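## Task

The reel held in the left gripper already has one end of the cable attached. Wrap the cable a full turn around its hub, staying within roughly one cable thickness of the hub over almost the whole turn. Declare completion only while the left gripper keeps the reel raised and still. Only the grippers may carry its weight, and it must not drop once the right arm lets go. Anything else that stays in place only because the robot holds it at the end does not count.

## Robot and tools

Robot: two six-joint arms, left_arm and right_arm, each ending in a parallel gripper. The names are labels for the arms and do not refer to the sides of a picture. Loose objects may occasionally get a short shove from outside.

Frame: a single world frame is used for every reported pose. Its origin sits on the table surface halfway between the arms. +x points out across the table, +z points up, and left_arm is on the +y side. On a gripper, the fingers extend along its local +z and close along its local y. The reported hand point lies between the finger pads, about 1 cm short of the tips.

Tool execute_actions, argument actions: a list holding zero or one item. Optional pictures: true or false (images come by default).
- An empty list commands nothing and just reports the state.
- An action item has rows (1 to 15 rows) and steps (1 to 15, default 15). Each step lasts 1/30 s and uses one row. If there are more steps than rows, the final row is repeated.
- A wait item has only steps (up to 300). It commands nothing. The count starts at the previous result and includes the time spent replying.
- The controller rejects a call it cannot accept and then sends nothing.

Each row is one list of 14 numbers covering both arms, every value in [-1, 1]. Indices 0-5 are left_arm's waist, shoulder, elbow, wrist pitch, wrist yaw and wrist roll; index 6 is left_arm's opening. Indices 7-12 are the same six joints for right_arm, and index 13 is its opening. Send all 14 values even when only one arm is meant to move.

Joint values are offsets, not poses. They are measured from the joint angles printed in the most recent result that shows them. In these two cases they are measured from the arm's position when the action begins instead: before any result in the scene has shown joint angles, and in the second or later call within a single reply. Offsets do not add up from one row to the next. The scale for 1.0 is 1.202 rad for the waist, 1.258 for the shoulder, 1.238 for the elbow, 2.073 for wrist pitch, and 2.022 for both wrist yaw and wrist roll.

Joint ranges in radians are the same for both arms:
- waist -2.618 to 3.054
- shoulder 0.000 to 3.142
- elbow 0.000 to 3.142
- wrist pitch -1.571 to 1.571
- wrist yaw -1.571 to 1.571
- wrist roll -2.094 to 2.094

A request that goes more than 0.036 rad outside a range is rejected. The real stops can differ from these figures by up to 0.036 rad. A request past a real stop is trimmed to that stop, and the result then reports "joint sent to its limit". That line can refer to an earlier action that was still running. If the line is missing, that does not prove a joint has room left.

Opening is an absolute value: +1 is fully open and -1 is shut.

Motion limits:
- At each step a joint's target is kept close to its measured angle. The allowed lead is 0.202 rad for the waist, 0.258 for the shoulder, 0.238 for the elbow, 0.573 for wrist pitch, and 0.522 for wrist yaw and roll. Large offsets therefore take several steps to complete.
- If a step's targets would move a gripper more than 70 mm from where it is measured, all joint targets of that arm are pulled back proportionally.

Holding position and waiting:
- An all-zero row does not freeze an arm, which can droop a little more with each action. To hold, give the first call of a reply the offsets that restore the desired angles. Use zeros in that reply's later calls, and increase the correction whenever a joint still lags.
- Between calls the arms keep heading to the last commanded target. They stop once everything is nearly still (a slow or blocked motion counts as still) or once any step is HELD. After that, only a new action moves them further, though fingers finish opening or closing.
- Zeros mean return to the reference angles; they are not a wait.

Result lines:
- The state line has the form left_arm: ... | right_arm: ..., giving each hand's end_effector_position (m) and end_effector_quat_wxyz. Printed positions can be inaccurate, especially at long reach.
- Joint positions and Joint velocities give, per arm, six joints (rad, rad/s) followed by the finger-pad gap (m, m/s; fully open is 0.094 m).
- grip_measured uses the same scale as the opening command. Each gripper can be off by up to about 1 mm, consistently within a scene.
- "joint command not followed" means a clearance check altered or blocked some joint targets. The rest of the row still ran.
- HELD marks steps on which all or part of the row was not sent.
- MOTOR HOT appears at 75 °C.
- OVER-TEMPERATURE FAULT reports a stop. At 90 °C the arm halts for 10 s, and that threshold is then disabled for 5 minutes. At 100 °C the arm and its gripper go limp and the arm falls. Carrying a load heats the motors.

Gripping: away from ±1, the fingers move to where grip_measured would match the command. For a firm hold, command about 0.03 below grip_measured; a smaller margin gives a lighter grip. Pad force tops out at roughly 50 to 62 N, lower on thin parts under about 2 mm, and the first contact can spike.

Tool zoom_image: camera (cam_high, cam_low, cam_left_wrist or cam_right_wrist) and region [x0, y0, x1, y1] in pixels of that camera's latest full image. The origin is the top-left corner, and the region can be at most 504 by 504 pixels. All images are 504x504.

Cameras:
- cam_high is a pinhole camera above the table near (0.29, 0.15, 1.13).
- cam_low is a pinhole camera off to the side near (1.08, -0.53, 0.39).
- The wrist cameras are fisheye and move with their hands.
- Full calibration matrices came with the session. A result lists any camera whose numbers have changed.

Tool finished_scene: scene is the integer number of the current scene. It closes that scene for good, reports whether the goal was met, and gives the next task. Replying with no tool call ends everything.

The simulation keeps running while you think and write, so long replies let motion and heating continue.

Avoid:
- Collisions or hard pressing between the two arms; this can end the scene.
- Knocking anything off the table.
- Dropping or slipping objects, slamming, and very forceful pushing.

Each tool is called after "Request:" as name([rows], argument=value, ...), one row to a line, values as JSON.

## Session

Request:
execute_actions(actions=[])

Scene clock: 0.00 s of 4800.00 s.
left_arm: end_effector_position=(+0.3106, +0.1420, +0.4843) grip_measured=-0.963 end_effector_quat_wxyz=(+0.542, +0.204, +0.808, -0.111) | right_arm: end_effector_position=(+0.3937, -0.3372, +0.5180) grip_measured=+1.000 end_effector_quat_wxyz=(+0.783, -0.044, +0.586, -0.203)
Joint positions: left_arm=[-0.417  1.501  2.17  -1.071 -0.128 -0.009  0.002] | right_arm=[-0.029  1.161  1.244  0.234  0.128 -0.369  0.094]
Joint velocities: left_arm=[-0.007  0.007 -0.007 -0.022 -0.125 -0.007  0.001] | right_arm=[-0.012 -0.012  0.007 -0.007  0.007  0.037  0.   ]
Motor temperatures (°C, as the motors report them): left_arm=[16 17 17 23 16 18] | right_arm=[17 18 18 26 17 19]
camera_calibration (this result's frames):
cam_left_wrist: T_world_to_cam=[[-0.559777, -0.796166, -0.229716, 0.389645], [-0.588253, 0.577057, -0.566537, 0.407908], [0.583617, -0.182003, -0.79137, 0.335775], [0, 0, 0, 1]] pos_world=[0.262104, 0.135949, 0.586324]
cam_right_wrist: T_world_to_cam=[[-0.302689, -0.92877, 0.21393, -0.312686], [-0.271799, -0.131022, -0.953393, 0.591963], [0.913512, -0.346728, -0.21278, -0.263401], [0, 0, 0, 1]] pos_world=[0.306868, -0.304181, 0.57522]

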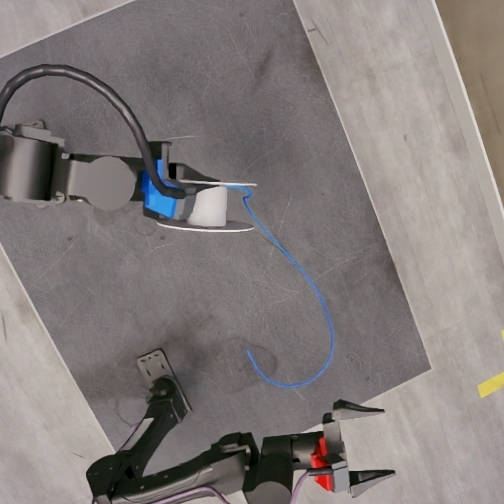

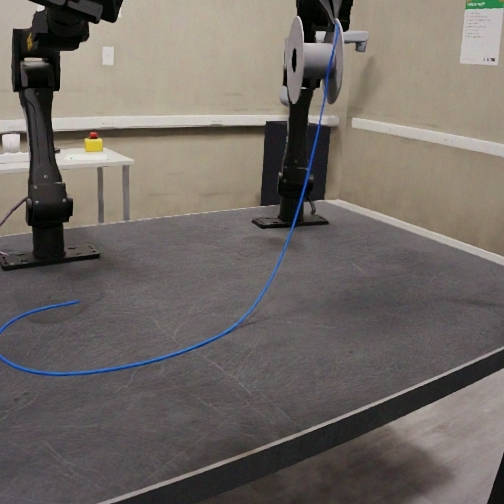

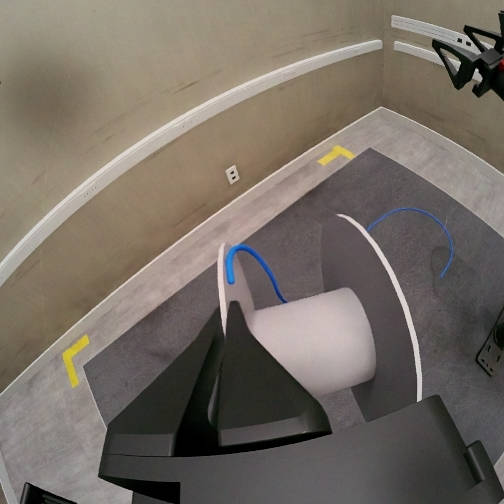

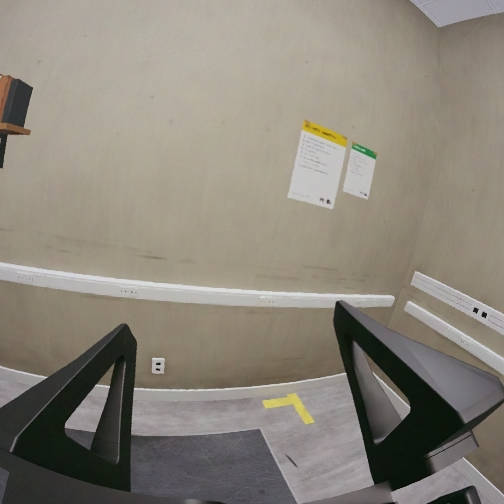

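Request:
execute_actions([
  {"rows": [[0,0,0.01,0.02,0.01,0,-1, 0,0,0,0,0,0,1],[0,0,0.01,0.035,0.02,0,-1, 0,0,0,0,0,0,1],[0,0,0.01,0.05,0.03,0,-1, 0,0,0,0,0,0,1],[0,0,0.01,0.07,0.04,0,-1, 0,0,0,0,0,0,1],[0,0,0.01,0.09,0.05,0,-1, 0,0,0,0,0,0,1],[0,0,0.01,0.11,0.06,0,-1, 0,0,0,0,0,0,1],[0,0,0.01,0.13,0.07,0,-1, 0,0,0,0,0,0,1],[0,0,0.01,0.15,0.08,0,-1, 0,0,0,0,0,0,1],[0,0,0.01,0.17,0.09,0,-1, 0,0,0,0,0,0,1],[0,0,0.01,0.19,0.1,0,-1, 0,0,0,0,0,0,1],[0,0,0.01,0.21,0.11,0,-1, 0,0,0,0,0,0,1],[0,0,0.01,0.23,0.12,0,-1, 0,0,0,0,0,0,1],[0,0,0.01,0.25,0.13,0,-1, 0,0,0,0,0,0,1],[0,0,0.01,0.27,0.14,0,-1, 0,0,0,0,0,0,1],[0,0,0.01,0.29,0.15,0,-1, 0,0,0,0,0,0,1]], "steps": 15},
], pictures=false)

Request:
execute_actions([
  {"rows": [[0,0.005,0.01,0.11,0.055,0,-1, 0,0,0,0,0,0,1],[0,0.01,0.01,0.13,0.065,0,-1, 0,0,0,0,0,0,1],[0,0.015,0.01,0.15,0.075,0,-1, 0,0,0,0,0,0,1],[0,0.02,0.01,0.17,0.085,0,-1, 0,0,0,0,0,0,1],[0,0.025,0.01,0.19,0.095,0,-1, 0,0,0,0,0,0,1],[0,0.03,0.01,0.21,0.105,0,-1, 0,0,0,0,0,0,1],[0,0.035,0.01,0.23,0.115,0,-1, 0,0,0,0,0,0,1],[0,0.04,0.01,0.25,0.125,0,-1, 0,0,0,0,0,0,1],[0,0.045,0.01,0.27,0.125,0,-1, 0,0,0,0,0,0,1],[0,0.05,0.01,0.29,0.125,0,-1, 0,0,0,0,0,0,1],[0,0.055,0.01,0.31,0.125,0,-1, 0,0,0,0,0,0,1],[0,0.06,0.01,0.33,0.125,0,-1, 0,0,0,0,0,0,1],[0,0.065,0.01,0.35,0.125,0,-1, 0,0,0,0,0,0,1],[0,0.07,0.01,0.37,0.125,0,-1, 0,0,0,0,0,0,1],[0,0.075,0.01,0.39,0.125,0,-1, 0,0,0,0,0,0,1]], "steps": 15},
], pictures=false)

Request:
execute_actions([
  {"rows": [[0,0.02,0.01,0.12,0,0,-1, 0,0,0,0,0,0,1],[0,0.025,0.01,0.14,0,0,-1, 0,0,0,0,0,0,1],[0,0.03,0.01,0.16,0,0,-1, 0,0,0,0,0,0,1],[0,0.035,0.01,0.18,0,0,-1, 0,0,0,0,0,0,1],[0,0.04,0.01,0.2,0,0,-1, 0,0,0,0,0,0,1],[0,0.045,0.01,0.22,0,0,-1, 0,0,0,0,0,0,1],[0,0.05,0.01,0.24,0,0,-1, 0,0,0,0,0,0,1],[0,0.055,0.01,0.26,0,0,-1, 0,0,0,0,0,0,1],[0,0.06,0.01,0.28,0,0,-1, 0,0,0,0,0,0,1],[0,0.06,0.01,0.3,0,0,-1, 0,0,0,0,0,0,1],[0,0.06,0.01,0.32,0,0,-1, 0,0,0,0,0,0,1],[0,0.06,0.01,0.34,0,0,-1, 0,0,0,0,0,0,1],[0,0.06,0.01,0.36,0,0,-1, 0,0,0,0,0,0,1],[0,0.06,0.01,0.375,0,0,-1, 0,0,0,0,0,0,1],[0,0.06,0.01,0.385,0,0,-1, 0,0,0,0,0,0,1]], "steps": 15},
], pictures=false)

Request:
execute_actions([
  {"steps": 45},
])

Scene clock: 27.93 s of 4800.00 s.
left_arm: end_effector_position=(+0.3066, +0.0996, +0.5658) grip_measured=-0.963 end_effector_quat_wxyz=(+0.646, +0.235, +0.689, -0.230) | right_arm: end_effector_position=(+0.3937, -0.3372, +0.5180) grip_measured=+1.000 end_effector_quat_wxyz=(+0.783, -0.044, +0.586, -0.203)
Joint positions: left_arm=[-0.417  1.501  2.17  -0.73   0.083 -0.007  0.002] | right_arm=[-0.029  1.161  1.244  0.234  0.128 -0.369  0.094]
Joint velocities: left_arm=[-0.012 -0.022 -0.002  1.062  0.579  0.037 -0.001] | right_arm=[-0.002 -0.022 -0.012  0.007  0.007  0.051  0.   ]
Motor temperatures (°C, as the motors report them): left_arm=[16 18 18 29 16 18] | right_arm=[17 18 21 29 17 19]
Steps of this call (steps 1 to 180: nothing new was sent; then 21.43 s passed at rest; steps 181 to 195: all 15 steps of this action). Readings (joint positions):
181: left_arm=[-0.417 1.501 2.170 -1.072 -0.127 -0.009] | right_arm=[-0.029 1.161 1.244 0.234 0.128 -0.369]
182: left_arm=[-0.417 1.501 2.170 -1.072 -0.122 -0.009] | right_arm=[-0.029 1.161 1.244 0.234 0.128 -0.369]
184: left_arm=[-0.417 1.501 2.170 -1.065 -0.104 -0.008] | right_arm=[-0.029 1.161 1.244 0.234 0.128 -0.369]
188: left_arm=[-0.417 1.501 2.170 -0.985 -0.046 -0.008] | right_arm=[-0.029 1.161 1.244 0.234 0.128 -0.369]
195: the state above

Scene clock: 28.43 s of 4800.00 s.
left_arm: end_effector_position=(+0.2963, +0.0569, +0.6583) grip_measured=-0.963 end_effector_quat_wxyz=(+0.759, +0.284, +0.488, -0.325) | right_arm: end_effector_position=(+0.3937, -0.3372, +0.5180) grip_measured=+1.000 end_effector_quat_wxyz=(+0.783, -0.044, +0.586, -0.203)
Joint positions: left_arm=[-0.417  1.592  2.17  -0.187  0.32  -0.007  0.002] | right_arm=[-0.029  1.161  1.244  0.234  0.128 -0.369  0.094]
Joint velocities: left_arm=[-0.022  0.217 -0.012  1.15   0.183  0.007 -0.002] | right_arm=[-0.007 -0.027 -0.002 -0.007 -0.022  0.022  0.   ]
Motor temperatures (°C, as the motors report them): left_arm=[16 18 18 29 16 18] | right_arm=[17 18 21 29 17 19]
Steps of this call (steps 1 to 15: all 15 steps of this action). Readings (joint positions):
1: left_arm=[-0.417 1.501 2.170 -0.695 0.102 -0.007] | right_arm=[-0.029 1.161 1.244 0.234 0.128 -0.369]
2: left_arm=[-0.417 1.501 2.170 -0.665 0.122 -0.007] | right_arm=[-0.029 1.161 1.244 0.234 0.128 -0.369]
4: left_arm=[-0.417 1.505 2.170 -0.603 0.163 -0.007] | right_arm=[-0.029 1.161 1.244 0.234 0.128 -0.369]
8: left_arm=[-0.417 1.531 2.170 -0.456 0.246 -0.007] | right_arm=[-0.029 1.161 1.244 0.234 0.128 -0.369]
15: the state above

Scene clock: 28.93 s of 4800.00 s.
left_arm: end_effector_position=(+0.2766, +0.0679, +0.7278) grip_measured=-0.963 end_effector_quat_wxyz=(+0.866, +0.247, +0.289, -0.326) | right_arm: end_effector_position=(+0.3937, -0.3372, +0.5180) grip_measured=+1.000 end_effector_quat_wxyz=(+0.783, -0.044, +0.586, -0.203)
Joint positions: left_arm=[-0.417  1.686  2.17   0.366  0.33  -0.007  0.002] | right_arm=[-0.029  1.161  1.244  0.234  0.128 -0.369  0.094]
Joint velocities: left_arm=[ 0.002 -0.012  0.002  1.062  0.007  0.007  0.   ] | right_arm=[ 0.007  0.007  0.002 -0.022  0.007 -0.081  0.   ]
Motor temperatures (°C, as the motors report them): left_arm=[16 18 18 29 16 18] | right_arm=[17 18 21 29 17 19]
Steps of this call (steps 1 to 15: all 15 steps of this action). Readings (joint positions):
1: left_arm=[-0.417 1.600 2.170 -0.151 0.322 -0.007] | right_arm=[-0.029 1.161 1.244 0.234 0.128 -0.369]
2: left_arm=[-0.417 1.607 2.170 -0.117 0.323 -0.007] | right_arm=[-0.029 1.161 1.244 0.234 0.128 -0.369]
4: left_arm=[-0.417 1.623 2.170 -0.049 0.324 -0.007] | right_arm=[-0.029 1.161 1.244 0.234 0.128 -0.369]
8: left_arm=[-0.417 1.655 2.170 0.099 0.326 -0.007] | right_arm=[-0.029 1.161 1.244 0.234 0.128 -0.369]
15: the state above

Scene clock: 30.43 s of 4800.00 s.
left_arm: end_effector_position=(+0.2468, +0.0857, +0.7525) grip_measured=-0.963 end_effector_quat_wxyz=(+0.895, +0.232, +0.206, -0.322) | right_arm: end_effector_position=(+0.3937, -0.3372, +0.5180) grip_measured=+1.000 end_effector_quat_wxyz=(+0.783, -0.044, +0.586, -0.203)
Joint positions: left_arm=[-0.417  1.686  2.17   0.544  0.34  -0.007  0.002] | right_arm=[-0.029  1.161  1.244  0.234  0.128 -0.369  0.094]
Joint velocities: left_arm=[-0.017  0.012 -0.012  0.051 -0.081  0.007  0.001] | right_arm=[ 0.007  0.007  0.012  0.037 -0.007  0.007  0.   ]
Motor temperatures (°C, as the motors report them): left_arm=[16 18 18 29 16 18] | right_arm=[17 18 21 29 17 19]
Steps of this call (steps 1 to 30: the robot went on to your last target; steps 31 to 45: nothing new was sent). Readings (joint positions):
1: left_arm=[-0.417 1.686 2.170 0.400 0.331 -0.007] | right_arm=[-0.029 1.161 1.244 0.234 0.128 -0.369]
2: left_arm=[-0.417 1.686 2.170 0.432 0.332 -0.007] | right_arm=[-0.029 1.161 1.244 0.234 0.128 -0.369]
4: left_arm=[-0.417 1.686 2.170 0.484 0.334 -0.007] | right_arm=[-0.029 1.161 1.244 0.234 0.128 -0.369]
8: left_arm=[-0.417 1.686 2.170 0.525 0.337 -0.007] | right_arm=[-0.029 1.161 1.244 0.234 0.128 -0.369]
45: the state above
All arms were judged still, so your last target was given up. Only a new action makes them travel on or press farther. Fingers that are still opening or closing keep moving.
camera_calibration (this result's frames):
cam_left_wrist: T_world_to_cam=[[-0.502356, -0.744975, -0.43892, 0.509624], [0.634738, 0.0269736, -0.772256, 0.454945], [0.587151, -0.666547, 0.459314, -0.325459], [0, 0, 0, 1]] pos_world=[0.158335, 0.150452, 0.724506]
cam_right_wrist: T_world_to_cam=[[-0.302689, -0.92877, 0.21393, -0.312686], [-0.271799, -0.131022, -0.953393, 0.591963], [0.913512, -0.346728, -0.21278, -0.263401], [0, 0, 0, 1]] pos_world=[0.306868, -0.304181, 0.57522]

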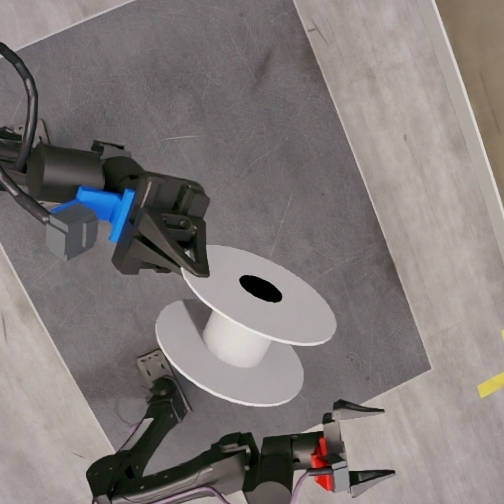

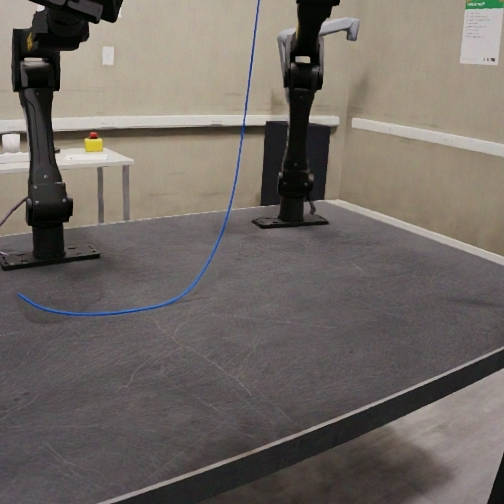

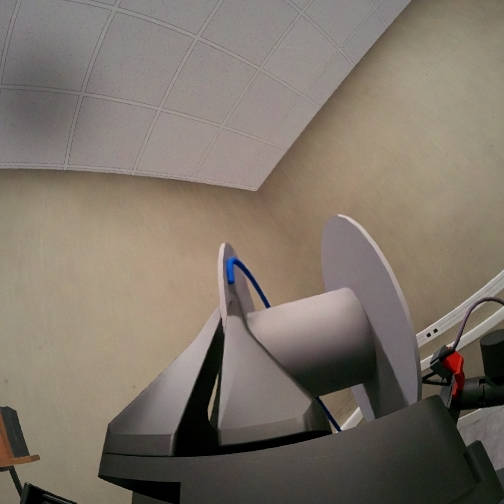

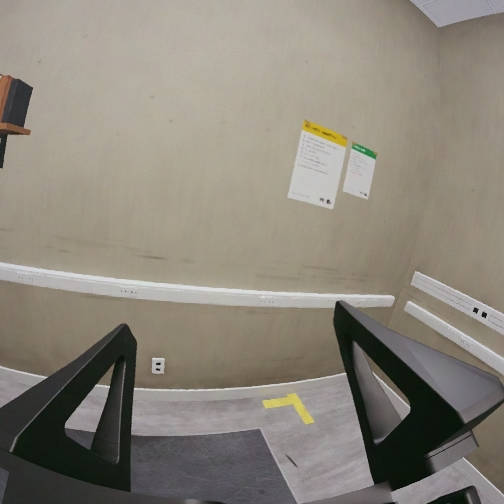

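Request:
execute_actions([
  {"rows": [[0,-0.015,0.01,0.035,-0.005,0.02,-1, 0,0,0,0,0,0,1],[0,-0.015,0.01,0.04,-0.005,0.04,-1, 0,0,0,0,0,0,1],[0,-0.015,0.01,0.045,-0.005,0.06,-1, 0,0,0,0,0,0,1],[0,-0.015,0.01,0.05,-0.005,0.08,-1, 0,0,0,0,0,0,1],[0,-0.015,0.01,0.055,-0.005,0.1,-1, 0,0,0,0,0,0,1],[0,-0.015,0.01,0.06,-0.005,0.12,-1, 0,0,0,0,0,0,1],[0,-0.015,0.01,0.065,-0.005,0.14,-1, 0,0,0,0,0,0,1],[0,-0.015,0.01,0.07,-0.005,0.16,-1, 0,0,0,0,0,0,1],[0,-0.015,0.01,0.075,-0.005,0.18,-1, 0,0,0,0,0,0,1],[0,-0.015,0.01,0.08,-0.005,0.2,-1, 0,0,0,0,0,0,1],[0,-0.015,0.01,0.085,-0.005,0.22,-1, 0,0,0,0,0,0,1],[0,-0.015,0.01,0.09,-0.005,0.24,-1, 0,0,0,0,0,0,1],[0,-0.015,0.01,0.09,-0.005,0.26,-1, 0,0,0,0,0,0,1],[0,-0.015,0.01,0.09,-0.005,0.28,-1, 0,0,0,0,0,0,1],[0,-0.015,0.01,0.09,-0.005,0.3,-1, 0,0,0,0,0,0,1]], "steps": 15},
], pictures=false)

Request:
execute_actions([
  {"rows": [[0,-0.015,0.01,0.035,0,0.11,-1, 0,0,0,0,0,0,1],[0,-0.015,0.01,0.035,0,0.13,-1, 0,0,0,0,0,0,1],[0,-0.015,0.01,0.035,0,0.15,-1, 0,0,0,0,0,0,1],[0,-0.015,0.01,0.035,0,0.17,-1, 0,0,0,0,0,0,1],[0,-0.015,0.01,0.035,0,0.19,-1, 0,0,0,0,0,0,1],[0,-0.015,0.01,0.035,0,0.21,-1, 0,0,0,0,0,0,1],[0,-0.015,0.01,0.035,0,0.23,-1, 0,0,0,0,0,0,1],[0,-0.015,0.01,0.035,0,0.25,-1, 0,0,0,0,0,0,1],[0,-0.015,0.01,0.035,0,0.27,-1, 0,0,0,0,0,0,1],[0,-0.015,0.01,0.035,0,0.29,-1, 0,0,0,0,0,0,1],[0,-0.015,0.01,0.035,0,0.31,-1, 0,0,0,0,0,0,1],[0,-0.015,0.01,0.035,0,0.33,-1, 0,0,0,0,0,0,1],[0,-0.015,0.01,0.035,0,0.35,-1, 0,0,0,0,0,0,1],[0,-0.015,0.01,0.035,0,0.37,-1, 0,0,0,0,0,0,1],[0,-0.015,0.01,0.035,0,0.39,-1, 0,0,0,0,0,0,1]], "steps": 15},
], pictures=false)

Request:
execute_actions([
  {"steps": 45},
])

Scene clock: 54.37 s of 4800.00 s.
left_arm: end_effector_position=(+0.2279, +0.0961, +0.7633) grip_measured=-0.963 end_effector_quat_wxyz=(+0.955, +0.254, +0.105, -0.116) | right_arm: end_effector_position=(+0.3937, -0.3372, +0.5180) grip_measured=+1.000 end_effector_quat_wxyz=(+0.783, -0.044, +0.586, -0.203)
Joint positions: left_arm=[-0.417  1.686  2.17   0.645  0.351  0.425  0.002] | right_arm=[-0.029  1.161  1.244  0.234  0.128 -0.369  0.094]
Joint velocities: left_arm=[-0.007 -0.002 -0.017  0.125 -0.081  1.15  -0.   ] | right_arm=[-0.002 -0.002  0.007 -0.007 -0.022  0.066  0.   ]
Motor temperatures (°C, as the motors report them): left_arm=[16 20 19 27 16 18] | right_arm=[17 18 21 31 17 19]
Steps of this call (steps 1 to 380: nothing new was sent; then 10.77 s passed at rest; steps 381 to 395: all 15 steps of this action). Readings (joint positions):
381: left_arm=[-0.417 1.686 2.170 0.545 0.341 -0.002] | right_arm=[-0.029 1.161 1.244 0.234 0.128 -0.369]
382: left_arm=[-0.417 1.686 2.170 0.546 0.344 0.009] | right_arm=[-0.029 1.161 1.244 0.234 0.128 -0.369]
384: left_arm=[-0.417 1.686 2.170 0.554 0.347 0.049] | right_arm=[-0.029 1.161 1.244 0.234 0.128 -0.369]
388: left_arm=[-0.417 1.686 2.170 0.583 0.350 0.167] | right_arm=[-0.029 1.161 1.244 0.234 0.128 -0.369]
395: the state above

Scene clock: 54.87 s of 4800.00 s.
left_arm: end_effector_position=(+0.2245, +0.0951, +0.7632) grip_measured=-0.963 end_effector_quat_wxyz=(+0.946, +0.276, +0.017, +0.172) | right_arm: end_effector_position=(+0.3937, -0.3372, +0.5180) grip_measured=+1.000 end_effector_quat_wxyz=(+0.783, -0.044, +0.586, -0.203)
Joint positions: left_arm=[-0.417  1.686  2.17   0.654  0.367  1.028  0.002] | right_arm=[-0.029  1.161  1.244  0.234  0.128 -0.369  0.094]
Joint velocities: left_arm=[-0.012  0.002 -0.002  0.037 -0.007  1.209 -0.001] | right_arm=[ 0.002  0.002  0.017 -0.081  0.022  0.037  0.   ]
Motor temperatures (°C, as the motors report them): left_arm=[16 20 19 27 16 18] | right_arm=[17 18 21 31 17 19]
Steps of this call (steps 1 to 15: all 15 steps of this action). Readings (joint positions):
1: left_arm=[-0.417 1.686 2.170 0.650 0.353 0.465] | right_arm=[-0.029 1.161 1.244 0.234 0.128 -0.369]
2: left_arm=[-0.417 1.686 2.170 0.652 0.356 0.505] | right_arm=[-0.029 1.161 1.244 0.234 0.128 -0.369]
4: left_arm=[-0.417 1.686 2.170 0.654 0.362 0.586] | right_arm=[-0.029 1.161 1.244 0.234 0.128 -0.369]
8: left_arm=[-0.417 1.686 2.170 0.654 0.366 0.747] | right_arm=[-0.029 1.161 1.244 0.234 0.128 -0.369]
15: the state above

Scene clock: 56.37 s of 4800.00 s.
left_arm: end_effector_position=(+0.2245, +0.0951, +0.7632) grip_measured=-0.963 end_effector_quat_wxyz=(+0.928, +0.276, -0.007, +0.252) | right_arm: end_effector_position=(+0.3937, -0.3372, +0.5180) grip_measured=+1.000 end_effector_quat_wxyz=(+0.783, -0.044, +0.586, -0.203)
Joint positions: left_arm=[-0.417  1.686  2.17   0.654  0.367  1.199  0.002] | right_arm=[-0.029  1.161  1.244  0.234  0.128 -0.369  0.094]
Joint velocities: left_arm=[-0.002 -0.032  0.027 -0.007  0.051  0.037 -0.   ] | right_arm=[ 0.007 -0.017 -0.002 -0.007  0.037 -0.066  0.   ]
Motor temperatures (°C, as the motors report them): left_arm=[16 20 19 27 16 18] | right_arm=[17 18 21 31 17 19]
Steps of this call (steps 1 to 30: the robot went on to your last target; steps 31 to 45: nothing new was sent). Readings (joint positions):
1: left_arm=[-0.417 1.686 2.170 0.654 0.367 1.063] | right_arm=[-0.029 1.161 1.244 0.234 0.128 -0.369]
2: left_arm=[-0.417 1.686 2.170 0.654 0.367 1.090] | right_arm=[-0.029 1.161 1.244 0.234 0.128 -0.369]
4: left_arm=[-0.417 1.686 2.170 0.654 0.367 1.130] | right_arm=[-0.029 1.161 1.244 0.234 0.128 -0.369]
8: left_arm=[-0.417 1.686 2.170 0.654 0.367 1.171] | right_arm=[-0.029 1.161 1.244 0.234 0.128 -0.369]
45: the state above
All arms were judged still, so your last target was given up. Only a new action makes them travel on or press farther. Fingers that are still opening or closing keep moving.
camera_calibration (this result's frames):
cam_left_wrist: T_world_to_cam=[[0.650105, -0.565117, -0.507943, 0.28695], [0.56085, 0.807889, -0.181005, -0.0318301], [0.51265, -0.167207, 0.842159, -0.633989], [0, 0, 0, 1]] pos_world=[0.156319, 0.0818678, 0.673912]
cam_right_wrist: T_world_to_cam=[[-0.302689, -0.92877, 0.21393, -0.312686], [-0.271799, -0.131022, -0.953393, 0.591963], [0.913512, -0.346728, -0.21278, -0.263401], [0, 0, 0, 1]] pos_world=[0.306868, -0.304181, 0.57522]

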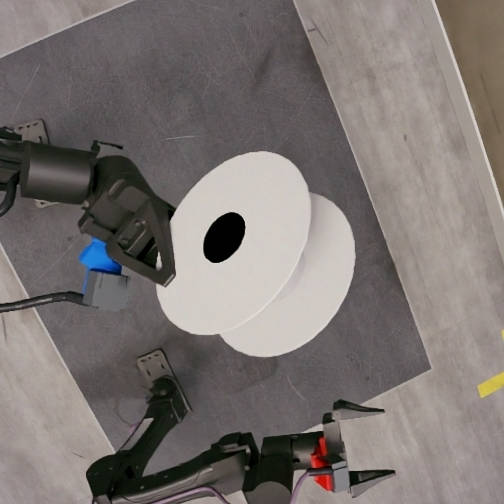

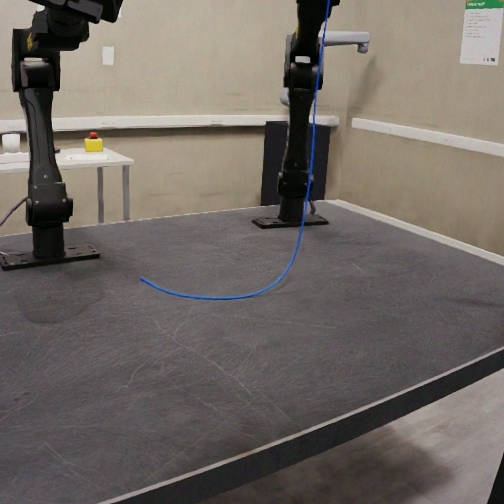

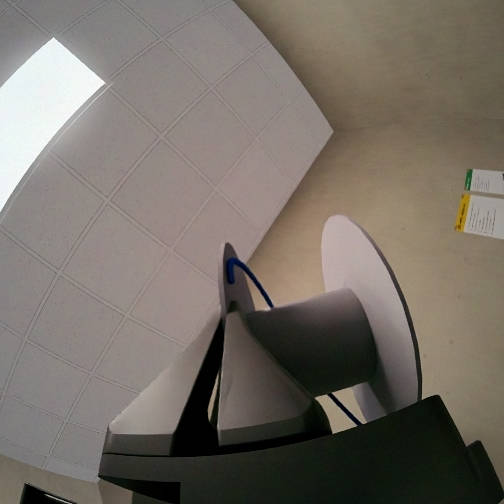

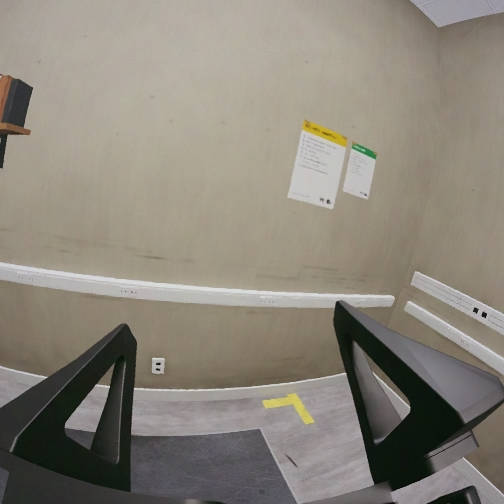

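Request:
execute_actions([
  {"rows": [[0.01,-0.015,0.01,0.025,0,0.02,-1, 0,0,0,0,0,0,1],[0.02,-0.015,0.01,0.02,0.005,0.04,-1, 0,0,0,0,0,0,1],[0.03,-0.015,0.01,0.015,0.01,0.06,-1, 0,0,0,0,0,0,1],[0.04,-0.015,0.01,0.01,0.015,0.08,-1, 0,0,0,0,0,0,1],[0.05,-0.015,0.01,0.005,0.02,0.1,-1, 0,0,0,0,0,0,1],[0.06,-0.015,0.01,0,0.025,0.12,-1, 0,0,0,0,0,0,1],[0.07,-0.015,0.01,-0.005,0.03,0.14,-1, 0,0,0,0,0,0,1],[0.08,-0.015,0.01,-0.01,0.035,0.16,-1, 0,0,0,0,0,0,1],[0.09,-0.015,0.01,-0.02,0.04,0.18,-1, 0,0,0,0,0,0,1],[0.1,-0.015,0.01,-0.03,0.045,0.2,-1, 0,0,0,0,0,0,1],[0.11,-0.015,0.01,-0.04,0.05,0.22,-1, 0,0,0,0,0,0,1],[0.12,-0.015,0.01,-0.05,0.06,0.24,-1, 0,0,0,0,0,0,1],[0.13,-0.015,0.01,-0.06,0.07,0.26,-1, 0,0,0,0,0,0,1],[0.14,-0.015,0.01,-0.07,0.08,0.28,-1, 0,0,0,0,0,0,1],[0.15,-0.015,0.01,-0.08,0.09,0.3,-1, 0,0,0,0,0,0,1]], "steps": 15},
], pictures=false)

Request:
execute_actions([
  {"rows": [[0.035,-0.015,0.01,-0.02,0.035,0.11,-1, 0,0,0,0,0,0,1],[0.045,-0.015,0.01,-0.025,0.04,0.13,-1, 0,0,0,0,0,0,1],[0.055,-0.015,0.01,-0.03,0.045,0.15,-1, 0,0,0,0,0,0,1],[0.065,-0.015,0.01,-0.03,0.05,0.165,-1, 0,0,0,0,0,0,1],[0.075,-0.015,0.01,-0.03,0.05,0.17,-1, 0,0,0,0,0,0,1],[0.085,-0.015,0.01,-0.03,0.05,0.17,-1, 0,0,0,0,0,0,1],[0.095,-0.015,0.01,-0.03,0.05,0.17,-1, 0,0,0,0,0,0,1]], "steps": 15},
], pictures=false)

Request:
execute_actions([
  {"steps": 30},
])

Scene clock: 72.10 s of 4800.00 s.
left_arm: end_effector_position=(+0.2672, +0.1085, +0.7421) grip_measured=-0.963 end_effector_quat_wxyz=(+0.810, +0.347, -0.066, +0.468) | right_arm: end_effector_position=(+0.3937, -0.3372, +0.5180) grip_measured=+1.000 end_effector_quat_wxyz=(+0.783, -0.044, +0.586, -0.203)
Joint positions: left_arm=[-0.265  1.686  2.17   0.536  0.494  1.625  0.002] | right_arm=[-0.029  1.161  1.244  0.234  0.128 -0.369  0.094]
Joint velocities: left_arm=[ 0.339 -0.002  0.002 -0.579  0.403  1.062 -0.   ] | right_arm=[ 0.007 -0.012 -0.012  0.007 -0.022  0.037  0.   ]
Motor temperatures (°C, as the motors report them): left_arm=[16 20 19 26 16 18] | right_arm=[17 18 21 31 17 19]
Steps of this call (steps 1 to 230: nothing new was sent; then 7.57 s passed at rest; steps 231 to 245: all 15 steps of this action). Readings (joint positions):
231: left_arm=[-0.417 1.686 2.170 0.654 0.369 1.202] | right_arm=[-0.029 1.161 1.244 0.234 0.128 -0.369]
232: left_arm=[-0.415 1.686 2.170 0.654 0.374 1.213] | right_arm=[-0.029 1.161 1.244 0.234 0.128 -0.369]
234: left_arm=[-0.403 1.686 2.170 0.653 0.389 1.250] | right_arm=[-0.029 1.161 1.244 0.234 0.128 -0.369]
238: left_arm=[-0.353 1.686 2.170 0.636 0.419 1.366] | right_arm=[-0.029 1.161 1.244 0.234 0.128 -0.369]
245: the state above

Scene clock: 72.60 s of 4800.00 s.
left_arm: end_effector_position=(+0.2966, +0.1225, +0.7217) grip_measured=-0.963 end_effector_quat_wxyz=(+0.695, +0.394, -0.125, +0.588) | right_arm: end_effector_position=(+0.3937, -0.3372, +0.5180) grip_measured=+1.000 end_effector_quat_wxyz=(+0.783, -0.044, +0.586, -0.203)
Joint positions: left_arm=[-0.154  1.686  2.17   0.44   0.603  1.936  0.002] | right_arm=[-0.029  1.161  1.244  0.234  0.128 -0.369  0.094]
Joint velocities: left_arm=[ 0.007 -0.027  0.017 -0.081  0.051  0.066  0.   ] | right_arm=[ 0.007  0.037 -0.007 -0.051 -0.051  0.037  0.   ]
Motor temperatures (°C, as the motors report them): left_arm=[16 20 19 26 16 18] | right_arm=[17 18 21 31 17 19]
Steps of this call (steps 1 to 15: all 15 steps of this action). Readings (joint positions):
1: left_arm=[-0.253 1.686 2.170 0.519 0.510 1.663] | right_arm=[-0.029 1.161 1.244 0.234 0.128 -0.369]
2: left_arm=[-0.241 1.686 2.170 0.504 0.526 1.702] | right_arm=[-0.029 1.161 1.244 0.234 0.128 -0.369]
4: left_arm=[-0.217 1.686 2.170 0.477 0.554 1.780] | right_arm=[-0.029 1.161 1.244 0.234 0.128 -0.369]
8: left_arm=[-0.170 1.686 2.170 0.451 0.588 1.881] | right_arm=[-0.029 1.161 1.244 0.234 0.128 -0.369]
15: the state above

Scene clock: 73.60 s of 4800.00 s.
left_arm: end_effector_position=(+0.2959, +0.1214, +0.7208) grip_measured=-0.963 end_effector_quat_wxyz=(+0.691, +0.395, -0.132, +0.591) | right_arm: end_effector_position=(+0.3937, -0.3372, +0.5180) grip_measured=+1.000 end_effector_quat_wxyz=(+0.783, -0.044, +0.586, -0.203)
Joint positions: left_arm=[-0.154  1.686  2.17   0.439  0.612  1.95   0.002] | right_arm=[-0.029  1.161  1.244  0.234  0.128 -0.369  0.094]
Joint velocities: left_arm=[ 0.007  0.002  0.007 -0.037 -0.022  0.022  0.   ] | right_arm=[ 0.002 -0.007  0.002  0.051 -0.007  0.022  0.   ]
Motor temperatures (°C, as the motors report them): left_arm=[16 20 19 26 16 18] | right_arm=[17 18 21 31 17 19]
Steps of this call (steps 1 to 30: the robot went on to your last target). Readings (joint positions):
1: left_arm=[-0.154 1.686 2.170 0.440 0.605 1.939] | right_arm=[-0.029 1.161 1.244 0.234 0.128 -0.369]
2: left_arm=[-0.154 1.686 2.170 0.440 0.606 1.941] | right_arm=[-0.029 1.161 1.244 0.234 0.128 -0.369]
4: left_arm=[-0.154 1.686 2.170 0.439 0.608 1.944] | right_arm=[-0.029 1.161 1.244 0.234 0.128 -0.369]
8: left_arm=[-0.154 1.686 2.170 0.439 0.610 1.948] | right_arm=[-0.029 1.161 1.244 0.234 0.128 -0.369]
30: the state above
All arms were judged still, so your last target was given up. Only a new action makes them travel on or press farther. Fingers that are still opening or closing keep moving.
camera_calibration (this result's frames):
cam_left_wrist: T_world_to_cam=[[0.939504, 0.213447, -0.267903, -0.119338], [-0.127517, 0.943841, 0.304802, -0.263773], [0.317917, -0.252201, 0.91396, -0.614308], [0, 0, 0, 1]] pos_world=[0.273782, 0.119503, 0.60988]
cam_right_wrist: T_world_to_cam=[[-0.302689, -0.92877, 0.21393, -0.312686], [-0.271799, -0.131022, -0.953393, 0.591963], [0.913512, -0.346728, -0.21278, -0.263401], [0, 0, 0, 1]] pos_world=[0.306868, -0.304181, 0.57522]

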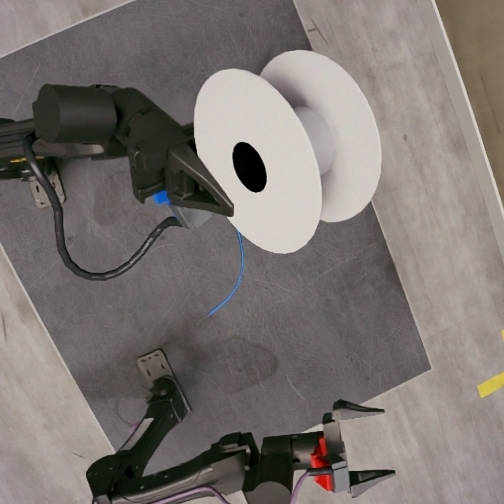

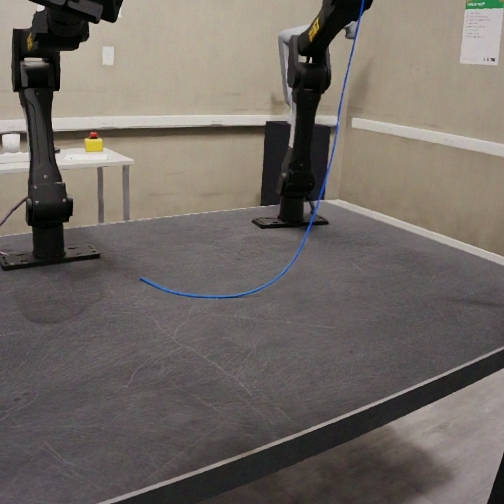

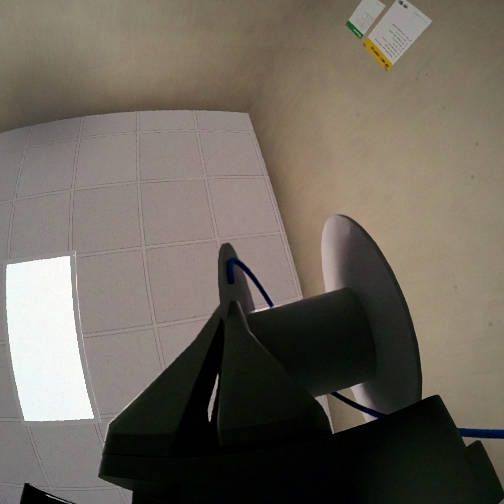

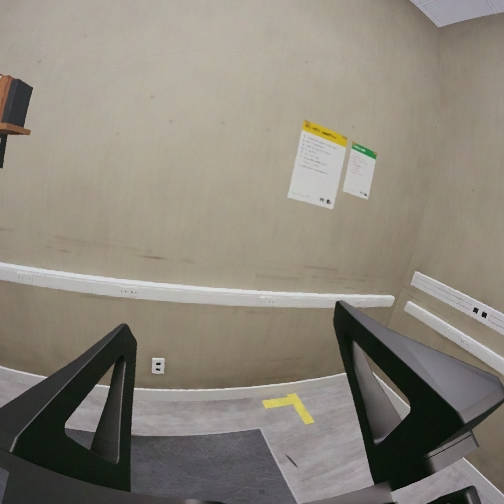

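Request:
execute_actions([
  {"rows": [[0,-0.015,0.01,0.01,0.005,0.01,-1, 0,0,0,0,0,0,1],[0,-0.015,0.01,0.0,0.02,0.015,-1, 0,0,0,0,0,0,1],[0,-0.015,0.01,-0.01,0.035,0.02,-1, 0,0,0,0,0,0,1],[0,-0.015,0.01,-0.02,0.05,0.025,-1, 0,0,0,0,0,0,1],[0,-0.015,0.01,-0.03,0.065,0.03,-1, 0,0,0,0,0,0,1],[0,-0.015,0.01,-0.04,0.08,0.035,-1, 0,0,0,0,0,0,1],[0,-0.015,0.01,-0.05,0.095,0.04,-1, 0,0,0,0,0,0,1],[0,-0.015,0.01,-0.06,0.11,0.045,-1, 0,0,0,0,0,0,1],[0,-0.015,0.01,-0.07,0.125,0.05,-1, 0,0,0,0,0,0,1],[0,-0.015,0.01,-0.08,0.14,0.05,-1, 0,0,0,0,0,0,1],[0,-0.015,0.01,-0.09,0.155,0.05,-1, 0,0,0,0,0,0,1],[0,-0.015,0.01,-0.095,0.17,0.05,-1, 0,0,0,0,0,0,1],[0,-0.015,0.01,-0.095,0.185,0.05,-1, 0,0,0,0,0,0,1],[0,-0.015,0.01,-0.095,0.2,0.05,-1, 0,0,0,0,0,0,1],[0,-0.015,0.01,-0.095,0.215,0.05,-1, 0,0,0,0,0,0,1]], "steps": 15},
], pictures=false)

Request:
execute_actions([
  {"rows": [[0,-0.015,0.01,0,0.065,0.01,-1, 0,0,0,0,0,0,1],[0,-0.015,0.01,0,0.08,0.01,-1, 0,0,0,0,0,0,1],[0,-0.015,0.01,0,0.095,0.01,-1, 0,0,0,0,0,0,1],[0,-0.015,0.01,0,0.11,0.01,-1, 0,0,0,0,0,0,1],[0,-0.015,0.01,0,0.125,0.01,-1, 0,0,0,0,0,0,1],[0,-0.015,0.01,0,0.14,0.01,-1, 0,0,0,0,0,0,1],[0,-0.015,0.01,0,0.155,0.01,-1, 0,0,0,0,0,0,1],[0,-0.015,0.01,0,0.17,0.01,-1, 0,0,0,0,0,0,1],[0,-0.015,0.01,0,0.185,0.01,-1, 0,0,0,0,0,0,1],[0,-0.015,0.01,0,0.2,0.01,-1, 0,0,0,0,0,0,1],[0,-0.015,0.01,0,0.215,0.01,-1, 0,0,0,0,0,0,1],[0,-0.015,0.01,0,0.23,0.01,-1, 0,0,0,0,0,0,1],[0,-0.015,0.01,0,0.245,0.01,-1, 0,0,0,0,0,0,1],[0,-0.015,0.01,0,0.26,0.01,-1, 0,0,0,0,0,0,1],[0,-0.015,0.01,0,0.275,0.01,-1, 0,0,0,0,0,0,1]], "steps": 15},
])

Request:
execute_actions([
  {"steps": 40},
])

Scene clock: 89.60 s of 4800.00 s.
left_arm: end_effector_position=(+0.2835, +0.0814, +0.6641) grip_measured=-0.963 end_effector_quat_wxyz=(+0.677, +0.498, -0.240, +0.486) | right_arm: end_effector_position=(+0.3937, -0.3372, +0.5180) grip_measured=+1.000 end_effector_quat_wxyz=(+0.783, -0.044, +0.586, -0.203)
Joint positions: left_arm=[-0.154  1.686  2.17   0.238  0.942  2.022  0.002] | right_arm=[-0.029  1.161  1.244  0.234  0.128 -0.369  0.094]
Joint velocities: left_arm=[ 0.002  0.002 -0.012 -0.286  0.901  0.037  0.   ] | right_arm=[-0.002  0.012  0.017 -0.051 -0.022  0.037  0.   ]
Motor temperatures (°C, as the motors report them): left_arm=[16 20 19 26 16 18] | right_arm=[17 18 21 32 17 19]
Steps of this call (steps 1 to 180: nothing new was sent; then 9.50 s passed at rest; steps 181 to 195: all 15 steps of this action). Readings (joint positions):
181: left_arm=[-0.154 1.686 2.170 0.438 0.614 1.951] | right_arm=[-0.029 1.161 1.244 0.234 0.128 -0.369]
182: left_arm=[-0.154 1.686 2.170 0.434 0.621 1.953] | right_arm=[-0.029 1.161 1.244 0.234 0.128 -0.369]
184: left_arm=[-0.154 1.686 2.170 0.419 0.650 1.961] | right_arm=[-0.029 1.161 1.244 0.234 0.128 -0.369]
188: left_arm=[-0.154 1.686 2.170 0.357 0.742 1.989] | right_arm=[-0.029 1.161 1.244 0.234 0.128 -0.369]
195: the state above

Scene clock: 90.10 s of 4800.00 s.
left_arm: end_effector_position=(+0.2221, +0.0688, +0.6125) grip_measured=-0.963 end_effector_quat_wxyz=(+0.663, +0.525, -0.413, +0.339) | right_arm: end_effector_position=(+0.3937, -0.3372, +0.5180) grip_measured=+1.000 end_effector_quat_wxyz=(+0.783, -0.044, +0.586, -0.203)
Joint positions: left_arm=[-0.154  1.686  2.17   0.21   1.401  2.023  0.002] | right_arm=[-0.029  1.161  1.244  0.234  0.128 -0.369  0.094]
Joint velocities: left_arm=[-0.002  0.027 -0.002  0.066  0.901 -0.037 -0.001] | right_arm=[-0.007  0.017  0.037 -0.066  0.007  0.007  0.   ]
Motor temperatures (°C, as the motors report them): left_arm=[16 20 19 26 16 18] | right_arm=[17 18 21 32 17 19]
Steps of this call (steps 1 to 15: all 15 steps of this action). Readings (joint positions):
1: left_arm=[-0.154 1.686 2.170 0.229 0.972 2.023] | right_arm=[-0.029 1.161 1.244 0.234 0.128 -0.369]
2: left_arm=[-0.154 1.686 2.170 0.223 1.002 2.023] | right_arm=[-0.029 1.161 1.244 0.234 0.128 -0.369]
4: left_arm=[-0.154 1.686 2.170 0.216 1.062 2.023] | right_arm=[-0.029 1.161 1.244 0.234 0.128 -0.369]
8: left_arm=[-0.154 1.686 2.170 0.210 1.185 2.023] | right_arm=[-0.029 1.161 1.244 0.234 0.128 -0.369]
15: the state above
camera_calibration (this result's frames):
cam_left_wrist: T_world_to_cam=[[0.967162, -0.153406, -0.202642, -0.0886207], [0.25394, 0.550131, 0.795531, -0.548768], [-0.01056, -0.820867, 0.571022, -0.182948], [0, 0, 0, 1]] pos_world=[0.223133, 0.138124, 0.523071]
cam_right_wrist: T_world_to_cam=[[-0.302689, -0.92877, 0.21393, -0.312686], [-0.271799, -0.131022, -0.953393, 0.591963], [0.913512, -0.346728, -0.21278, -0.263401], [0, 0, 0, 1]] pos_world=[0.306868, -0.304181, 0.57522]

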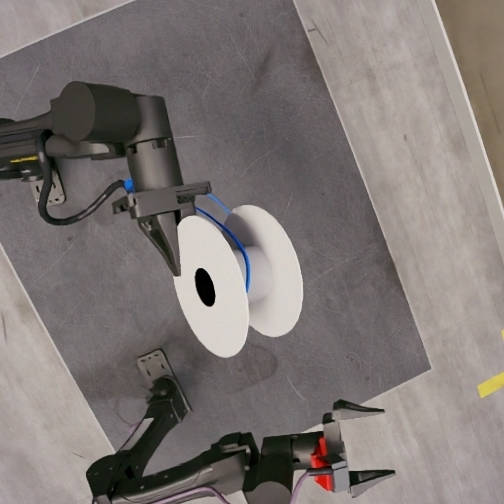

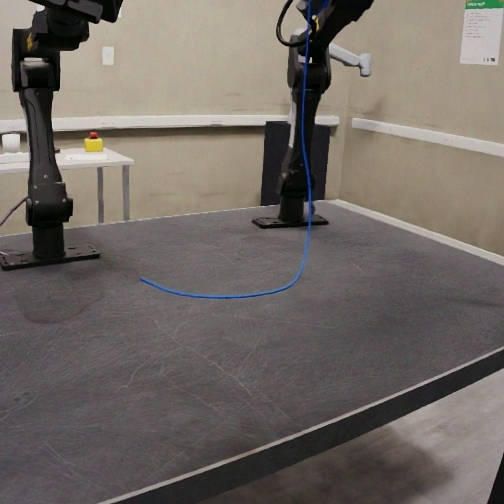

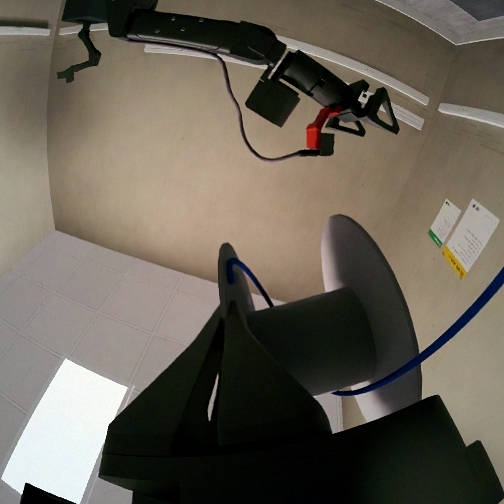

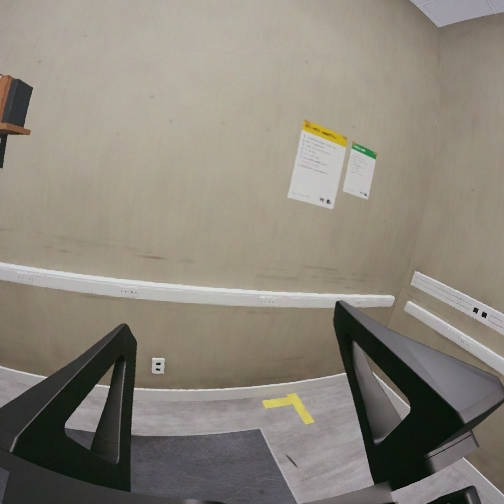

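Scene clock: 91.43 s of 4800.00 s.
left_arm: end_effector_position=(+0.2042, +0.0723, +0.5974) grip_measured=-0.963 end_effector_quat_wxyz=(+0.652, +0.525, -0.462, +0.295) | right_arm: end_effector_position=(+0.3937, -0.3372, +0.5180) grip_measured=+1.000 end_effector_quat_wxyz=(+0.783, -0.044, +0.586, -0.203)
Joint positions: left_arm=[-0.154  1.686  2.17   0.21   1.534  2.023  0.002] | right_arm=[-0.029  1.161  1.244  0.234  0.128 -0.369  0.094]
Joint velocities: left_arm=[-0.022 -0.002 -0.012  0.007  0.037 -0.051 -0.   ] | right_arm=[-0.002 -0.002 -0.027 -0.037  0.051 -0.007  0.   ]
Motor temperatures (°C, as the motors report them): left_arm=[16 20 19 26 16 18] | right_arm=[17 18 21 32 17 19]
Steps of this call (steps 1 to 30: the robot went on to your last target; steps 31 to 40: nothing new was sent). Readings (joint positions):
1: left_arm=[-0.154 1.686 2.170 0.210 1.429 2.023] | right_arm=[-0.029 1.161 1.244 0.234 0.128 -0.369]
2: left_arm=[-0.154 1.686 2.170 0.210 1.452 2.023] | right_arm=[-0.029 1.161 1.244 0.234 0.128 -0.369]
4: left_arm=[-0.154 1.686 2.170 0.210 1.484 2.023] | right_arm=[-0.029 1.161 1.244 0.234 0.128 -0.369]
8: left_arm=[-0.154 1.686 2.170 0.210 1.516 2.023] | right_arm=[-0.029 1.161 1.244 0.234 0.128 -0.369]
40: the state above
All arms were judged still, so your last target was given up. Only a new action makes them travel on or press farther. Fingers that are still opening or closing keep moving.
camera_calibration (this result's frames):
cam_left_wrist: T_world_to_cam=[[0.952606, -0.23573, -0.192287, -0.0710531], [0.283191, 0.456301, 0.843559, -0.561979], [-0.111112, -0.858033, 0.501431, -0.106884], [0, 0, 0, 1]] pos_world=[0.214957, 0.147972, 0.513995]
cam_right_wrist: T_world_to_cam=[[-0.302689, -0.92877, 0.21393, -0.312686], [-0.271799, -0.131022, -0.953393, 0.591963], [0.913512, -0.346728, -0.21278, -0.263401], [0, 0, 0, 1]] pos_world=[0.306868, -0.304181, 0.57522]

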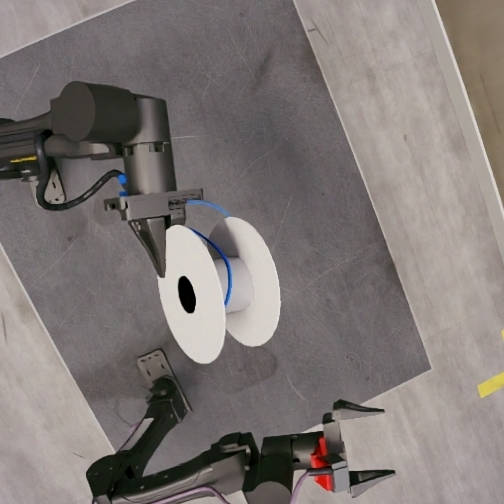

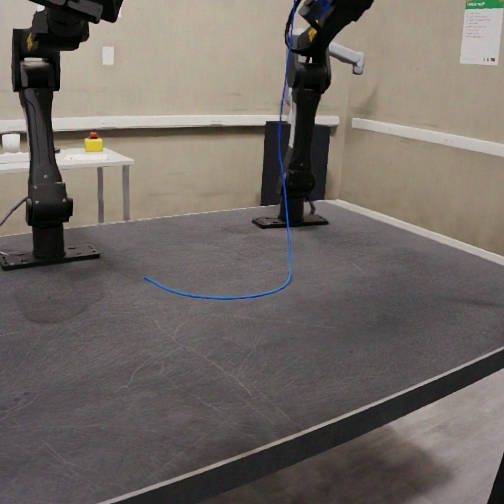

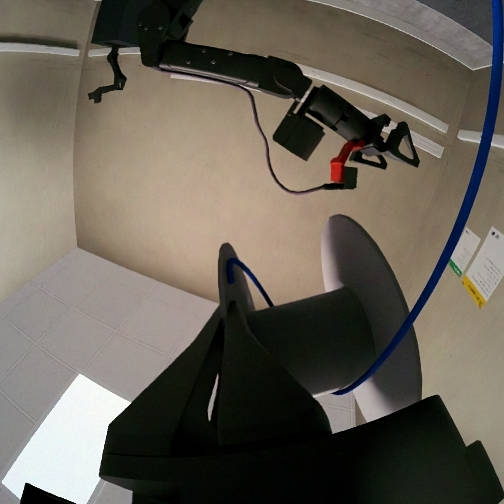

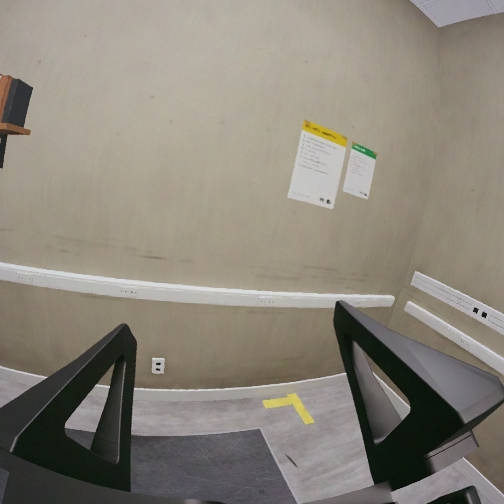

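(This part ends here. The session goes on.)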